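# Push or carry the carton out of the aisle

## Task

Get the carton completely outside the aisle that runs between the counter and the low shelf, disturbing other objects as little as possible. At the end the gripper must have released it and the robot must have backed away; the carton may not be held in place by the robot. The robot must not tip over or finish leaning, or the task fails.

## Robot and tools

Robot: a Hello Robot Stretch 3 with one arm. It has a two-wheel base (0.33 m long, 0.34 m wide), a lift riding on a mast, and a telescoping arm that reaches out to the robot's RIGHT side, ending in a wrist (yaw, pitch, roll) and a gripper. The base cannot move sideways, so to shift the gripper forward or back you drive the base. Spins happen about the point midway between the drive wheels, 0.05 m behind the front edge. With the arm in and the wrist folded, a spin sweeps a 0.28 m radius; an unfolded, level gripper reaches beyond that.

Frames: the base frame sits on the floor between the drive wheels, with x forward, y left and z up. The odometry frame is the base frame where the scene began. Heading is positive to the left and runs from -3.142 to 3.142.

Tool execute_actions takes "actions", a list run in order. Each action may contain "robot", "steps" (control steps at 30 per second, 1 to 450, defaulting to 1) and "until". {"steps": n} by itself simply waits. "robot" can be a single command, a list of up to 8 commands run one after another (a {"pause_s": s} item waits up to 15 s), or {"stop": true}, which brakes everything and clears the queue. A command may hold:
- "base": exactly one of {"translate_m": d}, a relative straight drive in metres from the spot where that command begins (forward positive, |d| at most 1), or {"rotate_rad": d}, a relative spin on the spot in radians (left, i.e. counter-clockwise seen from above, positive, |d| at most 3.2).
- "joints": absolute targets by name, each one number: lift_m 0 to 1.1 (arm height on the mast), arm_m 0 to 0.52 (extension), wrist_yaw_rad -1.345 to 4.42 (0 along the arm, positive swings toward the front, 3.0 is folded over the base), wrist_pitch_rad -1.57 to 0.451 (negative tips the fingertips down), wrist_roll_rad -2.911 to 2.911, gripper_m -0.089 to 0.179 (larger is wider; the real fingertip gap is 0.007 smaller when nearly shut and 0.025 smaller when wide, and zero below 0.007), head_pan_rad -3.953 to 1.73 (positive left, -1.57 faces along the arm), head_tilt_rad -1.53 to 0.419 (negative down). Any joint not named keeps its old target.
- "contact_limits": {"arm_m": effort %}, 1 to 100, sets how hard the arm may push before it halts. Lower values are gentler. It applies until the next arm_m command, and anything above the maximum is cut down to it.
Base and joint motions begin together and keep going across later actions and while you think. A fresh command takes over at once and discards what is left of an older queue. If any value is invalid, the whole call is rejected and nothing runs.

"until" ends the action early once all its conditions hold. {"robot": {"status": "ended"}} waits until nothing says moving and no queue is running. You can also compare fields such as lift_m, lift_m_goal, lift_m_status, base_status, translate_m, queue or queue_left, for example [">", 0.3] or ["!=", "moving"]. {"any": {"status": "ended"}} fires as soon as any one motion ends.

zoom_image: {"camera": one of head_camera, nav_camera, wrist_camera, "region": [x0, y0, x1, y1]} in pixels from the top-left corner of that camera's latest image, at most 504 by 504. head_camera and nav_camera ride on the head and turn with pan and tilt; wrist_camera is on the gripper.

finished_scene: {"scene": n} closes the scene for good and grades it. Call it only once every motion has ended.

Result lines: base_status shows the drive state with progress like (translate_m +0.12 of +0.30), taken from wheel turns. joint_goals and joint_status list targets and states: moving, done, off_target (came to rest short and may still be pushing), contact_stop (the lift or arm pushed hard, halted and went slack until its next command), time_out, stopped, not_commanded, torque_fault (a wrist servo switched off for 10 s, is limp and refuses goals). measured_speeds come from the encoders. refusals, queue and queue_left describe rejected goals and queue progress, and "refused:"/"dropped:" lines give the reason, counting from 0. on_its_own reports goals the robot changed by itself, slack or unpowered joints, a motor straining while at rest, and tilt of 3 degrees or more. base_tilt is in degrees, positive for leaning forward or right. motor_effort is in % with the peak in brackets; readings carry offsets and noise. lidar_m gives 12 distances in 30-degree sectors, starting dead ahead and going counter-clockwise (4th left, 7th behind, 10th right), measured in a plane 0.17 m high; "-" means nothing seen. wrist_depth_mm and head_depth_mm are 7x7 grids of depth in millimetres. hand_pose is expressed in the base frame.

Speed: the base drives at up to 0.30 m/s and 1.9 rad/s only when stowed (lift_m below 0.30, arm_m below 0.03, wrist_yaw_rad above 2.54); otherwise it is held to 0.10 m/s and 0.63 rad/s.

Gripping: to grasp, command gripper_m smaller than the object's width. To let go, open at least 0.02 wider than where contact was made. Neither the reading nor "done" proves you are holding anything.

Cautions: fold or unfold the wrist only with lift_m between 0.32 and 0.95, pitch -0.4 and roll near 0. With yaw below -0.4, keep pitch at -0.5 or lower. Pushing against something rigid with the gripper more than about 0.45 m up can tip the robot, and a second push after a contact_stop is riskier still. Avoid driving while the gripper holds or presses on something fixed, and avoid snagging furniture, especially when reversing. If tilt shows up, reverse the last move in small steps, pull the gripper free, and lower lift_m to about 0.2. Do not drop, slam or shove objects hard. Loose items may be bumped now and then by outside forces.

Each tool is called after "Call:" by a JSON object that holds its "op" and its "data".

## Session

Call:
{"op": "execute_actions", "data": {"actions": []}}

Scene clock: 0.00 s.
robot.base_odometry: x=+0.000 y=+0.000 heading=+0.000 (m, m, rad; robot's odometry frame)
robot.turned_by_wheels: +0.000 (rad since the last result)
robot.turned_by_imu: +0.000 (rad since the last result)
robot.base_tilt: forward=+2.1 right=+2.0 (deg)
robot.lidar_m: 0.91 1.53 1.10 1.16 1.56 1.04 1.52 1.46 1.92 1.38 0.97 0.91
robot.head_depth_mm: 1996 3025 3092 3168 3169 2984 2055 / 1986 3088 3272 3314 3313 2816 2058 / 1984 3061 3449 3484 3505 2691 1382 / 1981 3082 3639 3651 3759 2876 1245 / 1966 3070 3289 3317 3294 1617 1347 / 1970 2701 2817 2769 2797 1630 1463 / 1956 2401 2415 2401 2403 1636 1467
robot.base_status: not_commanded
robot.joint_positions: lift_m=+0.450 arm_m=+0.001 wrist_yaw_rad=+3.067 wrist_pitch_rad=-0.481 wrist_roll_rad=+0.017 gripper_m=+0.037 head_pan_rad=-0.007 head_tilt_rad=+0.001
robot.joint_goals: lift_m=+0.450 arm_m=+0.001 wrist_yaw_rad=+3.067 wrist_pitch_rad=-0.481 wrist_roll_rad=+0.017 gripper_m=+0.037 head_pan_rad=-0.007 head_tilt_rad=+0.001
robot.joint_status: lift_m=not_commanded arm_m=not_commanded wrist_yaw_rad=not_commanded wrist_pitch_rad=not_commanded wrist_roll_rad=not_commanded gripper_m=not_commanded head_pan_rad=not_commanded head_tilt_rad=not_commanded
robot.measured_speeds: translate_m=+0.000 rotate_rad=+0.000 lift_m=+0.000 arm_m=+0.000 wrist_yaw_rad=+0.000 wrist_pitch_rad=+0.000 wrist_roll_rad=+0.000 head_pan_rad=+0.000 head_tilt_rad=+0.000
robot: refusals=0 queue=idle queue_left=0
robot.motor_effort: left_wheel=+1 right_wheel=+0 lift_m=+26 arm_m=+0 wrist_yaw_rad=+0 wrist_pitch_rad=+4 wrist_roll_rad=+0 gripper_m=+0 head_pan_rad=-1 head_tilt_rad=+2 (%)
robot.hand_pose: x=-0.0052 y=+0.0694 z=+0.4487 quat_wxyz=(+0.195, +0.698, +0.141, +0.674) (m; robot's base frame)
robot.wrist_depth_mm: - - - - - - - / - - - - - - - / - - - - - - - / 863 917 984 - - - - / 720 767 - 864 895 959 987 / 643 669 - 724 764 788 834 / 565 583 591 615 657 682 707
pictures: head_camera (sideways: a quarter turn clockwise sets it upright), nav_camera (sideways: a quarter turn counterclockwise sets it upright), wrist_camera
Images, in order (width x height): head_camera 896x504, nav_camera 672x504, wrist_camera 644x364.

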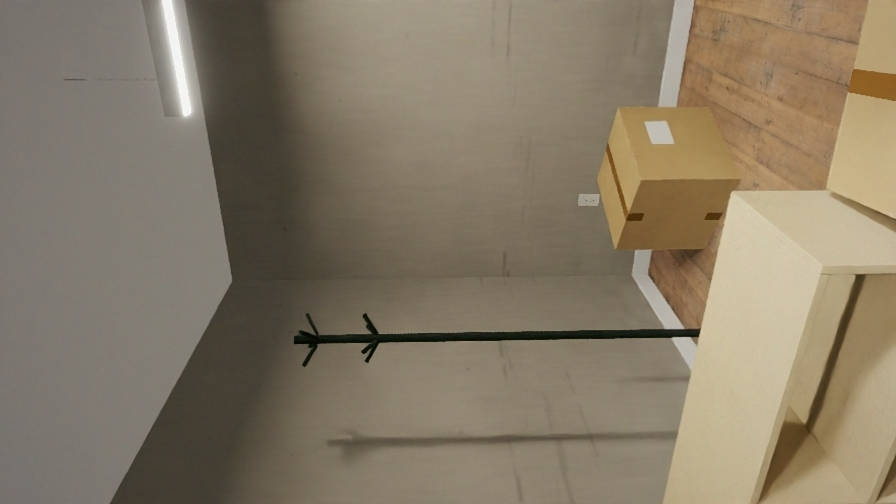

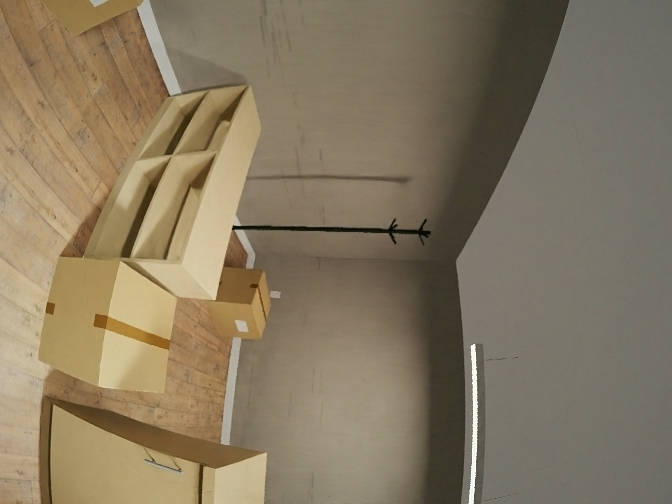

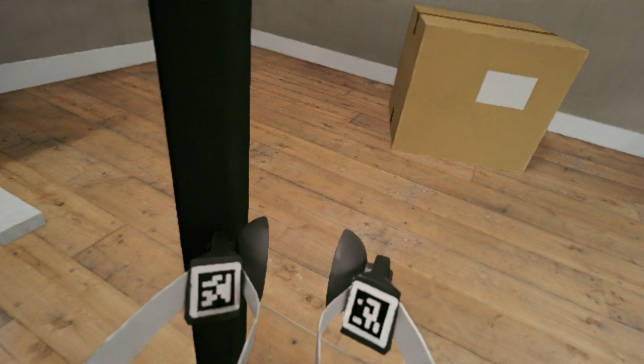

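Call:
{"op": "execute_actions", "data": {"actions": [{"robot":{"joints":{"head_pan_rad":-0.3,"head_tilt_rad":-0.75,"lift_m":0.27}},"steps":200,"until":{"robot":{"status":"ended"}}}]}}

Scene clock: 5.53 s.
robot.base_odometry: x=+0.000 y=+0.000 heading=+0.000 (m, m, rad; robot's odometry frame)
robot.turned_by_wheels: +0.000 (rad since the last result)
robot.turned_by_imu: -0.001 (rad since the last result)
robot.base_tilt: forward=+2.1 right=+2.0 (deg)
robot.lidar_m: 0.91 1.52 1.10 1.16 1.55 1.04 1.52 1.45 1.92 1.38 0.97 0.90
robot.head_depth_mm: 2717 975 990 1166 1453 1307 1136 / 2851 3038 2169 1405 1492 1305 1135 / 2906 3094 2337 1359 1494 1305 1140 / 2940 3130 1557 1300 1452 1302 1141 / 2921 2759 1557 1312 1456 1306 1138 / 2940 2627 1415 1362 1488 1303 1137 / 3053 3043 1372 1663 1531 1301 1139
robot.base_status: not_commanded
robot.joint_positions: lift_m=+0.270 arm_m=+0.001 wrist_yaw_rad=+3.067 wrist_pitch_rad=-0.482 wrist_roll_rad=+0.017 gripper_m=+0.037 head_pan_rad=-0.293 head_tilt_rad=-0.740
robot.joint_goals: lift_m=+0.270 arm_m=+0.001 wrist_yaw_rad=+3.067 wrist_pitch_rad=-0.482 wrist_roll_rad=+0.017 gripper_m=+0.037 head_pan_rad=-0.300 head_tilt_rad=-0.750
robot.joint_status: lift_m=done arm_m=not_commanded wrist_yaw_rad=not_commanded wrist_pitch_rad=not_commanded wrist_roll_rad=not_commanded gripper_m=not_commanded head_pan_rad=done head_tilt_rad=done
robot.measured_speeds: translate_m=+0.000 rotate_rad=+0.000 lift_m=+0.000 arm_m=+0.000 wrist_yaw_rad=+0.000 wrist_pitch_rad=+0.000 wrist_roll_rad=+0.000 head_pan_rad=+0.000 head_tilt_rad=+0.000
robot: refusals=0 queue=done queue_left=0
robot.motor_effort: left_wheel=+1(1) right_wheel=+1(0) lift_m=+21(25) arm_m=+0(0) wrist_yaw_rad=+0(0) wrist_pitch_rad=+5(5) wrist_roll_rad=+0(0) gripper_m=-1(1) head_pan_rad=-3(18) head_tilt_rad=-3(27) (%)
robot.hand_pose: x=-0.0052 y=+0.0692 z=+0.2687 quat_wxyz=(+0.196, +0.698, +0.142, +0.674) (m; robot's base frame)
robot.wrist_depth_mm: - - - - - 994 - / 947 - - - - - - / 739 771 858 908 975 - - / 604 629 680 721 758 809 874 / 506 531 - 589 611 649 687 / - - - - 517 542 571 / - - - - 449 464 480
pictures: head_camera (sideways: a quarter turn clockwise sets it upright), nav_camera (sideways: a quarter turn counterclockwise sets it upright), wrist_camera
Images, in order (width x height): head_camera 896x504, nav_camera 672x504, wrist_camera 644x364.

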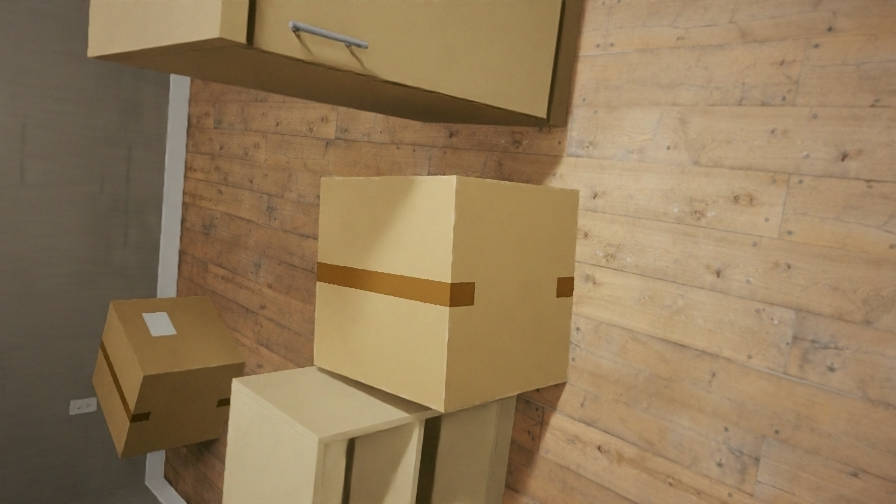

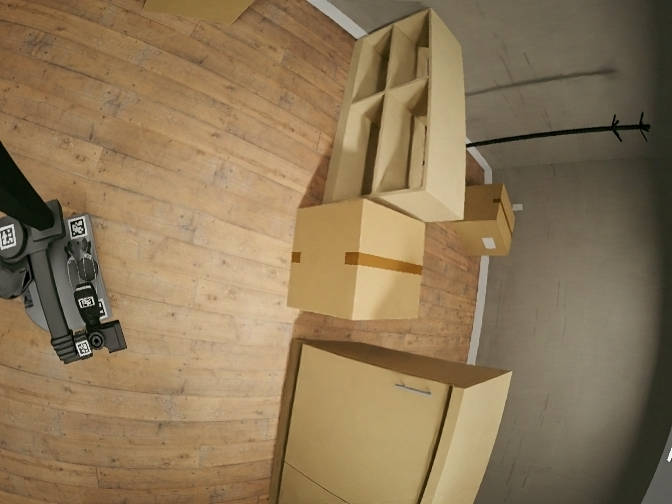

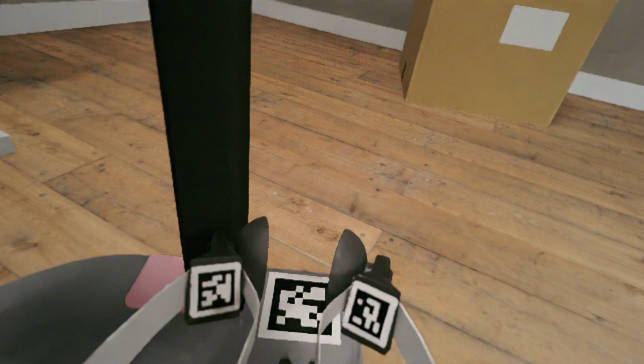

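Call:
{"op": "execute_actions", "data": {"actions": [{"robot":[{"base":{"translate_m":0.61},"joints":{"head_pan_rad":0,"head_tilt_rad":-1.1}},{"base":{"rotate_rad":-0.48}}],"steps":300,"until":{"robot":{"status":"ended"}}}]}}

Scene clock: 45.37 s.
robot.base_odometry: x=+0.610 y=+0.000 heading=-0.480 (m, m, rad; robot's odometry frame)
robot.turned_by_wheels: -0.480 (rad since the last result)
robot.turned_by_imu: -0.485 (rad since the last result)
robot.base_tilt: forward=+2.1 right=+2.0 (deg)
robot.lidar_m: 0.34 0.34 0.98 1.53 1.06 2.10 1.57 2.04 2.29 1.50 0.56 0.36
robot.head_depth_mm: 2016 1227 1154 1165 1274 1188 1095 / 2010 1752 1502 957 1260 1195 1104 / 2005 1755 1048 946 1245 1200 - / 2015 1766 1046 943 1239 1193 - / 2002 1761 1044 942 1173 1193 - / 2005 1760 1045 972 1271 1185 1121 / 1925 925 836 1060 1290 1181 1095
robot.base_status: done (rotate_rad -0.4798 of -0.4800)
robot.joint_positions: lift_m=+0.270 arm_m=+0.001 wrist_yaw_rad=+3.067 wrist_pitch_rad=-0.482 wrist_roll_rad=+0.017 gripper_m=+0.037 head_pan_rad=-0.007 head_tilt_rad=-1.087
robot.joint_goals: lift_m=+0.270 arm_m=+0.001 wrist_yaw_rad=+3.067 wrist_pitch_rad=-0.482 wrist_roll_rad=+0.017 gripper_m=+0.037 head_pan_rad=+0.000 head_tilt_rad=-1.100
robot.joint_status: lift_m=done arm_m=not_commanded wrist_yaw_rad=not_commanded wrist_pitch_rad=not_commanded wrist_roll_rad=not_commanded gripper_m=not_commanded head_pan_rad=done head_tilt_rad=done
robot.measured_speeds: translate_m=+0.000 rotate_rad=+0.000 lift_m=+0.000 arm_m=+0.000 wrist_yaw_rad=+0.000 wrist_pitch_rad=+0.000 wrist_roll_rad=+0.000 head_pan_rad=+0.000 head_tilt_rad=+0.000
robot: refusals=0 queue=done queue_left=0
robot.motor_effort: left_wheel=+3(9) right_wheel=-2(6) lift_m=+21(21) arm_m=+0(0) wrist_yaw_rad=+0(0) wrist_pitch_rad=+5(5) wrist_roll_rad=+0(0) gripper_m=-1(0) head_pan_rad=+2(19) head_tilt_rad=-4(22) (%)
robot.hand_pose: x=-0.0052 y=+0.0692 z=+0.2687 quat_wxyz=(+0.196, +0.698, +0.142, +0.674) (m; robot's base frame)
robot.wrist_depth_mm: 838 895 - - - - 819 / 891 948 - - - 940 900 / 730 778 871 904 985 923 965 / 607 635 684 711 754 759 694 / 508 532 - 597 616 647 588 / - - - - 520 541 528 / - - - - 451 463 381
pictures: head_camera (sideways: a quarter turn clockwise sets it upright), nav_camera (sideways: a quarter turn counterclockwise sets it upright), wrist_camera
Images, in order (width x height): head_camera 896x504, nav_camera 672x504, wrist_camera 644x364.

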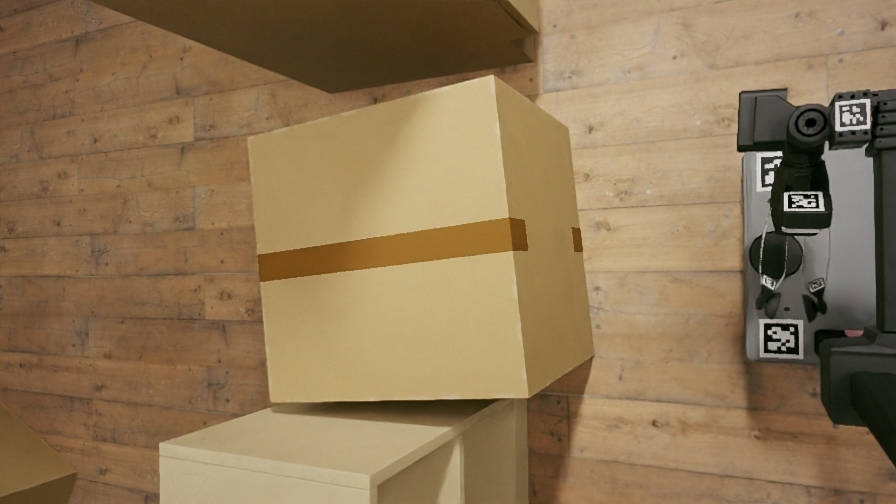

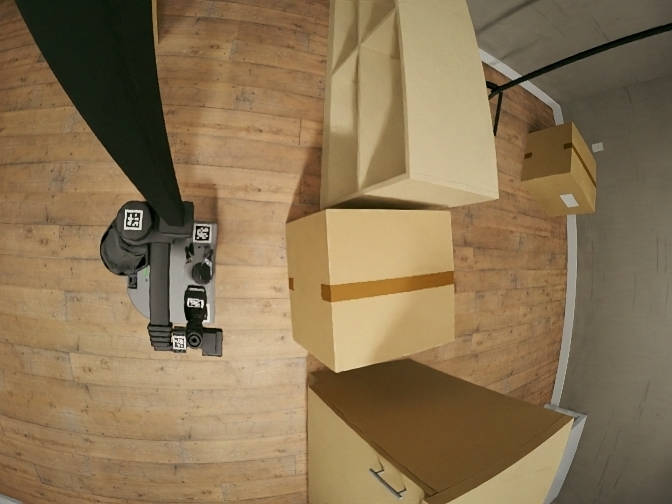

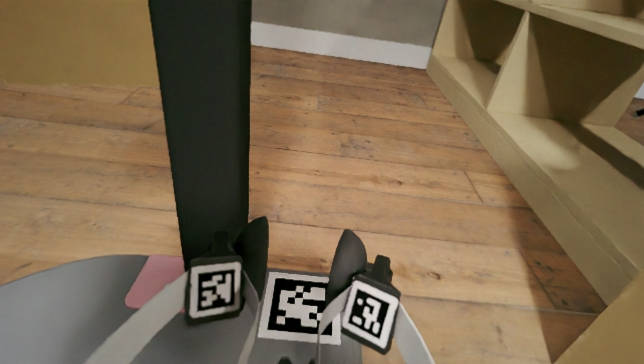

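Call:
{"op": "execute_actions", "data": {"actions": [{"robot":[{"base":{"translate_m":0.265},"joints":{"lift_m":0.41}},{"base":{"translate_m":0.15}}],"steps":300,"until":{"robot":{"status":"ended"}}}]}}

Scene clock: 60.00 s.
robot.base_odometry: x=+0.978 y=-0.191 heading=-0.480 (m, m, rad; robot's odometry frame)
robot.turned_by_wheels: +0.000 (rad since the last result)
robot.turned_by_imu: -0.001 (rad since the last result)
robot.base_tilt: forward=+2.0 right=+2.0 (deg)
robot.lidar_m: - - 0.15 0.19 1.22 1.28 1.98 2.38 2.31 0.19 0.15 -
robot.head_depth_mm: 2007 1766 1571 1246 1171 1113 1098 / 2011 1761 1575 955 862 802 - / 2006 1766 1569 942 859 798 - / 1997 1766 1580 945 857 794 - / 2001 1761 1571 943 860 793 - / 1972 1766 1572 972 870 799 1121 / 1697 1766 1568 864 798 796 1107
robot.base_status: off_target (translate_m +0.1498 of +0.1500)
robot.joint_positions: lift_m=+0.410 arm_m=+0.001 wrist_yaw_rad=+3.067 wrist_pitch_rad=-0.483 wrist_roll_rad=+0.017 gripper_m=+0.037 head_pan_rad=-0.006 head_tilt_rad=-1.088
robot.joint_goals: lift_m=+0.410 arm_m=+0.001 wrist_yaw_rad=+3.067 wrist_pitch_rad=-0.483 wrist_roll_rad=+0.017 gripper_m=+0.037 head_pan_rad=+0.000 head_tilt_rad=-1.100
robot.joint_status: lift_m=done arm_m=not_commanded wrist_yaw_rad=not_commanded wrist_pitch_rad=not_commanded wrist_roll_rad=not_commanded gripper_m=not_commanded head_pan_rad=done head_tilt_rad=done
robot.measured_speeds: translate_m=+0.000 rotate_rad=+0.000 lift_m=+0.000 arm_m=+0.000 wrist_yaw_rad=+0.000 wrist_pitch_rad=+0.000 wrist_roll_rad=+0.000 head_pan_rad=+0.000 head_tilt_rad=+0.000
robot: refusals=0 queue=done queue_left=0
robot.on_its_own: left_wheel is at rest, and its effort (+20) is outside its rest range (-18 to +18); right_wheel is at rest, and its effort (+25) is outside its rest range (-18 to +18)
robot.motor_effort: left_wheel=+20(52) right_wheel=+25(32) lift_m=+30(31) arm_m=+0(0) wrist_yaw_rad=+0(1) wrist_pitch_rad=+5(5) wrist_roll_rad=+0(0) gripper_m=-1(1) head_pan_rad=+2(2) head_tilt_rad=-4(4) (%)
robot.hand_pose: x=-0.0052 y=+0.0692 z=+0.4082 quat_wxyz=(+0.196, +0.698, +0.142, +0.674) (m; robot's base frame)
robot.wrist_depth_mm: 977 - - - 288 283 282 / - - - - 313 307 307 / - - - - 325 327 335 / 800 853 920 901 227 230 248 / 688 718 - 757 190 184 195 / 591 622 - 660 159 153 161 / 523 559 - 563 141 132 137
pictures: head_camera (sideways: a quarter turn clockwise sets it upright), nav_camera (sideways: a quarter turn counterclockwise sets it upright), wrist_camera
Images, in order (width x height): head_camera 896x504, nav_camera 672x504, wrist_camera 644x364.

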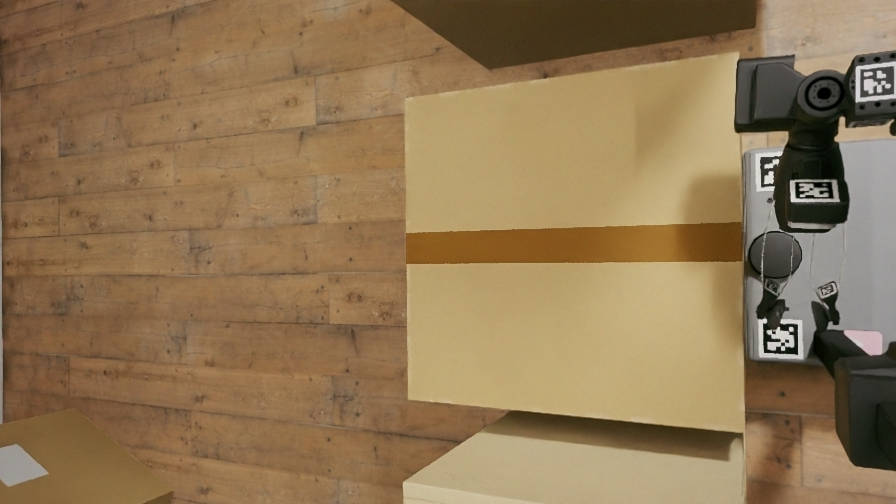

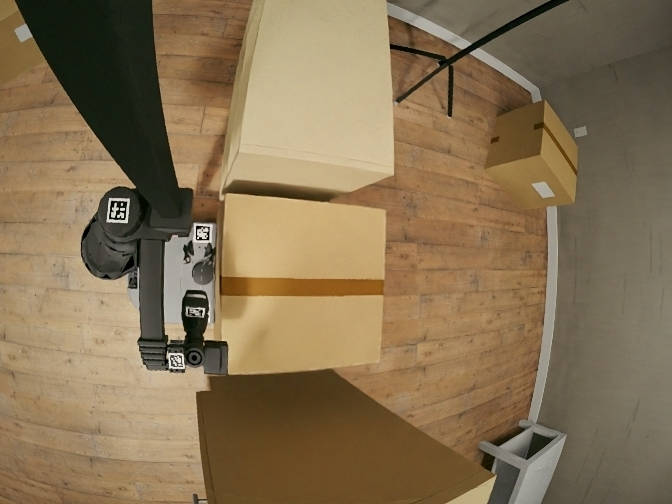

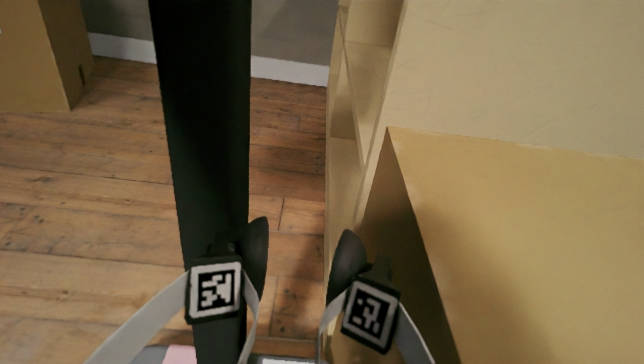

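Call:
{"op": "execute_actions", "data": {"actions": [{"robot":{"base":{"translate_m":0.85}},"steps":300,"until":{"robot":{"translate_m":[">",0.35]}}}]}}

Call:
{"op": "execute_actions", "data": {"actions": [{"steps":300,"until":{"robot":{"status":"ended"}}},{"robot":{"base":{"translate_m":-0.04},"joints":{"head_tilt_rad":-1.4}},"steps":100,"until":{"robot":{"status":"ended"}}}]}}

Scene clock: 70.87 s.
robot.base_odometry: x=+1.290 y=-0.354 heading=-0.480 (m, m, rad; robot's odometry frame)
robot.turned_by_wheels: +0.000 (rad since the last result)
robot.turned_by_imu: -0.001 (rad since the last result)
robot.base_tilt: forward=+2.2 right=+1.9 (deg)
robot.lidar_m: - - 0.15 0.19 0.27 0.37 2.35 2.67 0.42 0.19 0.15 -
robot.head_depth_mm: 1930 1761 1571 1418 1294 1113 1084 / 1927 1760 1571 960 860 799 - / 1924 1767 1573 942 859 799 - / 1928 1762 1567 940 860 795 - / 1907 1758 1574 944 860 796 - / 1918 1753 1575 968 871 799 1096 / 1497 1668 1565 1417 1291 1188 743
robot.base_status: moving (translate_m +0.3514 of +0.8500)
robot.joint_positions: lift_m=+0.410 arm_m=+0.001 wrist_yaw_rad=+3.067 wrist_pitch_rad=-0.483 wrist_roll_rad=+0.017 gripper_m=+0.037 head_pan_rad=-0.006 head_tilt_rad=-1.088
robot.joint_goals: lift_m=+0.410 arm_m=+0.001 wrist_yaw_rad=+3.067 wrist_pitch_rad=-0.483 wrist_roll_rad=+0.017 gripper_m=+0.037 head_pan_rad=+0.000 head_tilt_rad=-1.100
robot.joint_status: lift_m=done arm_m=not_commanded wrist_yaw_rad=not_commanded wrist_pitch_rad=not_commanded wrist_roll_rad=not_commanded gripper_m=not_commanded head_pan_rad=done head_tilt_rad=done
robot.measured_speeds: translate_m=+0.100 rotate_rad=+0.000 lift_m=+0.000 arm_m=+0.000 wrist_yaw_rad=+0.000 wrist_pitch_rad=+0.000 wrist_roll_rad=+0.000 head_pan_rad=+0.000 head_tilt_rad=+0.000
robot: refusals=0 queue=running queue_left=0
robot.motor_effort: left_wheel=+22(27) right_wheel=+28(33) lift_m=+30(30) arm_m=+0(0) wrist_yaw_rad=+0(0) wrist_pitch_rad=+5(5) wrist_roll_rad=+0(0) gripper_m=-1(0) head_pan_rad=+3(2) head_tilt_rad=-4(3) (%)
robot.hand_pose: x=-0.0052 y=+0.0692 z=+0.4082 quat_wxyz=(+0.196, +0.698, +0.142, +0.674) (m; robot's base frame)
robot.wrist_depth_mm: 289 287 286 286 293 - - / 316 312 310 309 - - - / 347 344 342 339 332 - - / 389 379 377 371 228 229 246 / 650 423 - 409 190 184 195 / 575 476 - 470 159 153 161 / 526 528 - 519 141 132 137
pictures: head_camera (sideways: a quarter turn clockwise sets it upright), nav_camera (sideways: a quarter turn counterclockwise sets it upright), wrist_camera
Images, in order (width x height): head_camera 896x504, nav_camera 672x504, wrist_camera 644x364.

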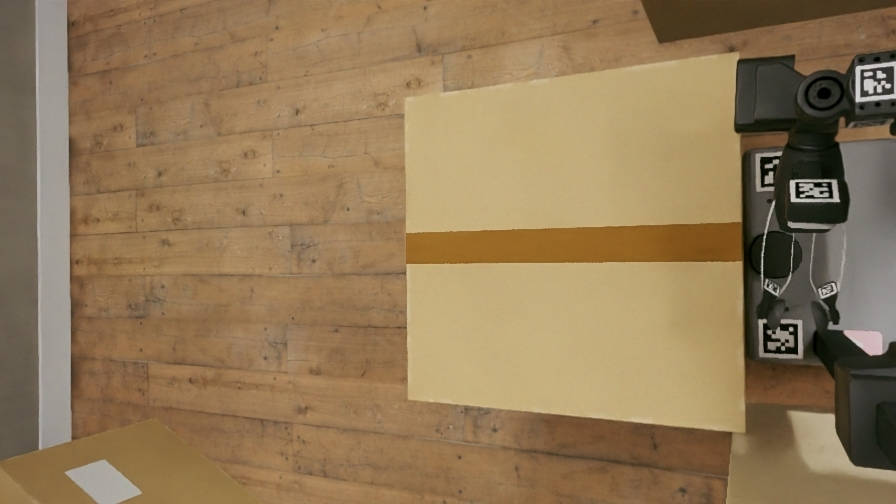

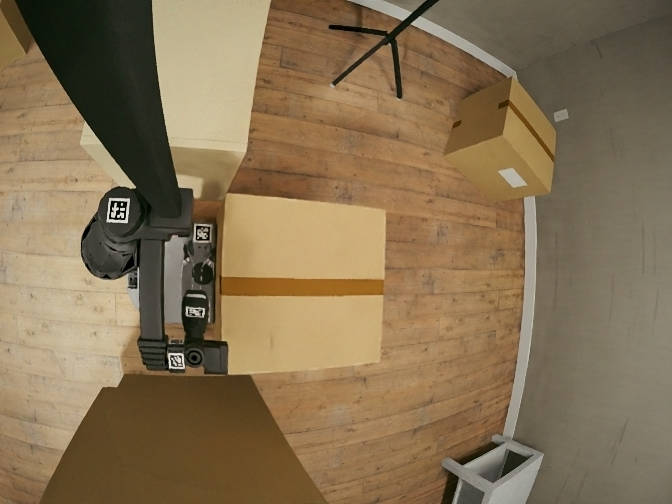

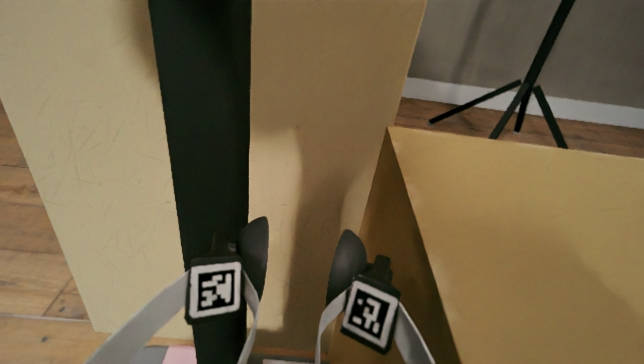

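Scene clock: 77.93 s.
robot.base_odometry: x=+1.696 y=-0.565 heading=-0.480 (m, m, rad; robot's odometry frame)
robot.turned_by_wheels: +0.000 (rad since the last result)
robot.turned_by_imu: +0.000 (rad since the last result)
robot.base_tilt: forward=+2.1 right=+2.0 (deg)
robot.lidar_m: - - 0.15 0.97 1.08 0.47 3.24 0.58 0.49 1.05 0.15 -
robot.head_depth_mm: 1416 1364 1330 1284 1247 1201 1167 / 1416 912 883 857 - 1206 1176 / 1409 909 880 856 1255 1199 1180 / 1414 909 877 854 - 1202 1170 / 1409 906 876 855 - - 1162 / 1417 1345 881 857 1247 - 1161 / 1396 1363 1318 1284 1241 - 1096
robot.base_status: done (translate_m -0.0400 of -0.0400)
robot.joint_positions: lift_m=+0.410 arm_m=+0.001 wrist_yaw_rad=+3.067 wrist_pitch_rad=-0.483 wrist_roll_rad=+0.017 gripper_m=+0.037 head_pan_rad=-0.006 head_tilt_rad=-1.384
robot.joint_goals: lift_m=+0.410 arm_m=+0.001 wrist_yaw_rad=+3.067 wrist_pitch_rad=-0.483 wrist_roll_rad=+0.017 gripper_m=+0.037 head_pan_rad=+0.000 head_tilt_rad=-1.400
robot.joint_status: lift_m=done arm_m=not_commanded wrist_yaw_rad=not_commanded wrist_pitch_rad=not_commanded wrist_roll_rad=not_commanded gripper_m=not_commanded head_pan_rad=done head_tilt_rad=done
robot.measured_speeds: translate_m=+0.000 rotate_rad=+0.000 lift_m=+0.000 arm_m=+0.000 wrist_yaw_rad=+0.000 wrist_pitch_rad=+0.000 wrist_roll_rad=+0.000 head_pan_rad=+0.000 head_tilt_rad=+0.000
robot: refusals=0 queue=done queue_left=0
robot.motor_effort: left_wheel=+2(23) right_wheel=+0(29) lift_m=+30(30) arm_m=+0(0) wrist_yaw_rad=+0(1) wrist_pitch_rad=+5(5) wrist_roll_rad=+0(0) gripper_m=-1(0) head_pan_rad=+3(2) head_tilt_rad=-5(19) (%)
robot.hand_pose: x=-0.0052 y=+0.0692 z=+0.4082 quat_wxyz=(+0.196, +0.698, +0.142, +0.674) (m; robot's base frame)
robot.wrist_depth_mm: 650 804 - - - - - / 939 922 - - - - - / 844 894 - - - - 980 / 686 797 929 970 920 229 247 / 597 710 - 802 305 193 194 / 560 628 - 666 260 168 161 / 526 551 - 577 231 162 137
pictures: head_camera (sideways: a quarter turn clockwise sets it upright), nav_camera (sideways: a quarter turn counterclockwise sets it upright), wrist_camera
Images, in order (width x height): head_camera 896x504, nav_camera 672x504, wrist_camera 644x364.

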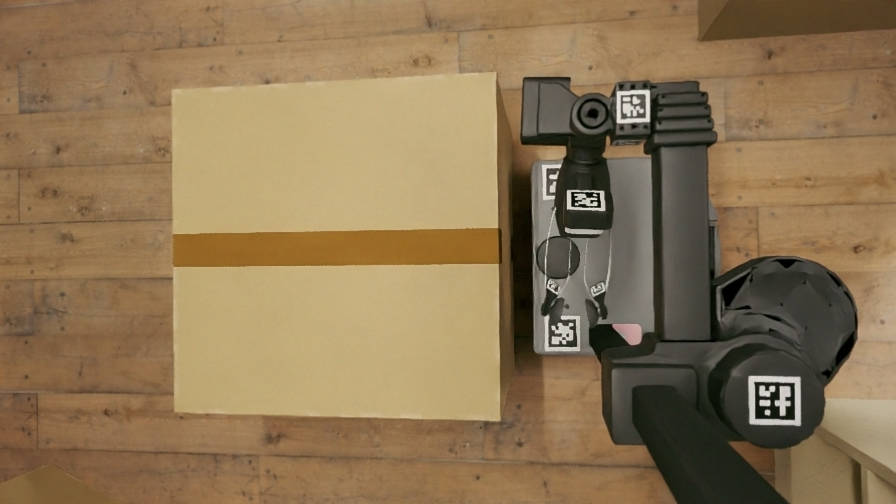

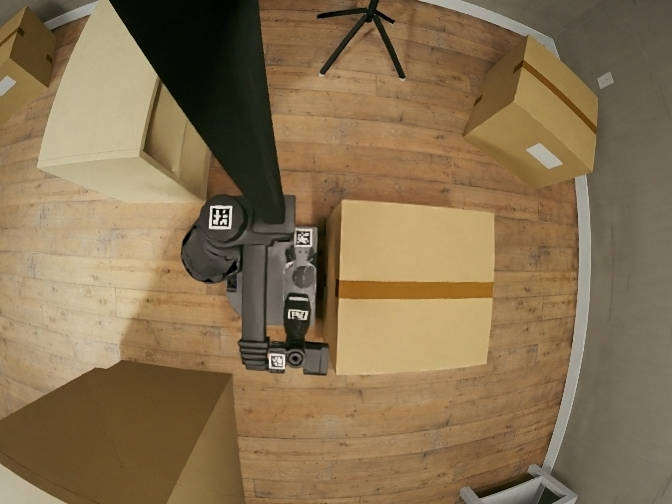

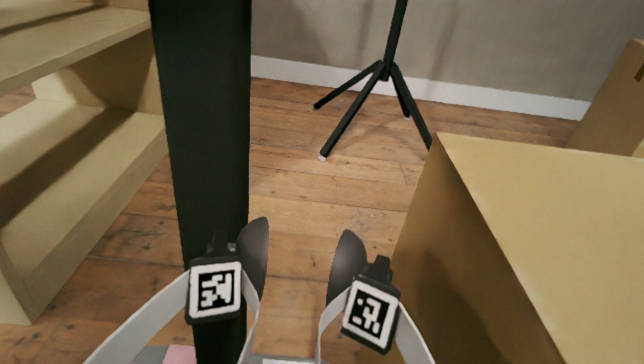

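Call:
{"op": "execute_actions", "data": {"actions": [{"robot":{"base":{"translate_m":-1.0},"joints":{"lift_m":0.27,"head_tilt_rad":-0.9}},"steps":100,"until":{"robot":{"lift_m_status":["!=","moving"]}}},{"robot":{"base":{"translate_m":-0.8}},"steps":400,"until":{"robot":{"status":"ended"}}}]}}

Scene clock: 87.40 s.
robot.base_odometry: x=+0.765 y=-0.081 heading=-0.480 (m, m, rad; robot's odometry frame)
robot.turned_by_wheels: +0.000 (rad since the last result)
robot.turned_by_imu: -0.004 (rad since the last result)
robot.base_tilt: forward=+2.1 right=+2.0 (deg)
robot.lidar_m: 1.14 0.40 0.91 1.49 1.13 1.18 1.75 2.17 2.30 0.81 0.46 0.58
robot.head_depth_mm: 2375 2283 1877 1163 1173 1181 1099 / 2367 2285 1867 1600 1385 1227 1100 / 2363 1564 1472 1598 1388 1227 1099 / 2346 1520 1463 1597 1383 1226 1103 / 2354 1517 1455 1599 1385 1226 1101 / 2255 2138 1881 1600 1218 1193 1100 / 1922 1950 1871 864 799 1119 1099
robot.base_status: done (translate_m -0.8000 of -0.8000)
robot.joint_positions: lift_m=+0.270 arm_m=+0.001 wrist_yaw_rad=+3.067 wrist_pitch_rad=-0.483 wrist_roll_rad=+0.017 gripper_m=+0.037 head_pan_rad=-0.006 head_tilt_rad=-0.901
robot.joint_goals: lift_m=+0.270 arm_m=+0.001 wrist_yaw_rad=+3.067 wrist_pitch_rad=-0.483 wrist_roll_rad=+0.017 gripper_m=+0.037 head_pan_rad=+0.000 head_tilt_rad=-0.900
robot.joint_status: lift_m=done arm_m=not_commanded wrist_yaw_rad=not_commanded wrist_pitch_rad=not_commanded wrist_roll_rad=not_commanded gripper_m=not_commanded head_pan_rad=done head_tilt_rad=done
robot.measured_speeds: translate_m=+0.000 rotate_rad=+0.000 lift_m=+0.000 arm_m=+0.000 wrist_yaw_rad=+0.000 wrist_pitch_rad=+0.000 wrist_roll_rad=+0.000 head_pan_rad=+0.000 head_tilt_rad=+0.000
robot: refusals=0 queue=done queue_left=0
robot.motor_effort: left_wheel=+2(3) right_wheel=+0(6) lift_m=+21(30) arm_m=+0(0) wrist_yaw_rad=+1(0) wrist_pitch_rad=+5(5) wrist_roll_rad=+0(0) gripper_m=-1(0) head_pan_rad=+2(3) head_tilt_rad=+1(21) (%)
robot.hand_pose: x=-0.0052 y=+0.0692 z=+0.2686 quat_wxyz=(+0.196, +0.698, +0.142, +0.674) (m; robot's base frame)
robot.wrist_depth_mm: 887 946 - - - 832 567 / 909 963 - - - 920 - / 732 776 870 914 917 866 956 / 601 632 684 719 732 663 381 / 508 530 - 595 608 543 410 / - - - - 521 491 461 / - - - - 448 461 487
pictures: head_camera (sideways: a quarter turn clockwise sets it upright), nav_camera (sideways: a quarter turn counterclockwise sets it upright), wrist_camera
Images, in order (width x height): head_camera 896x504, nav_camera 672x504, wrist_camera 644x364.

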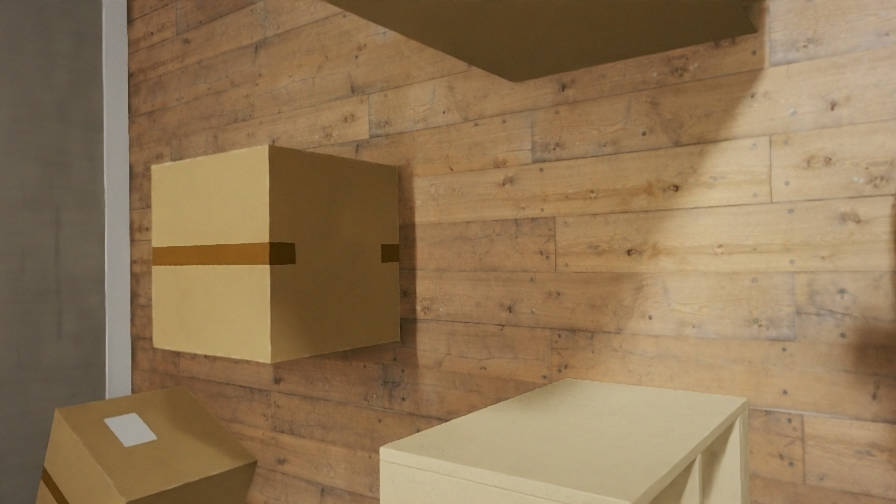

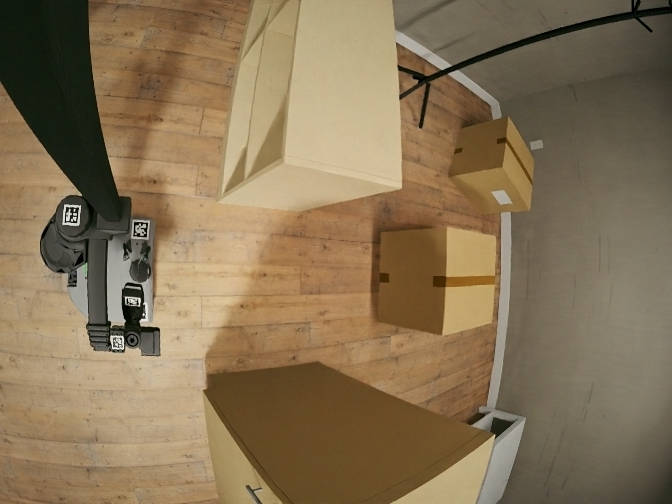

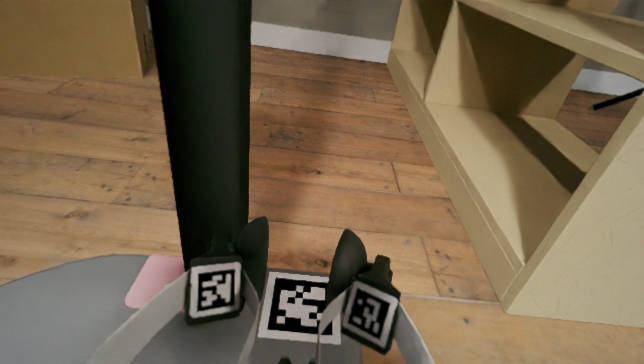

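Call:
{"op": "finished_scene", "data": {"scene": 1}}

The scene is finished: the task was done.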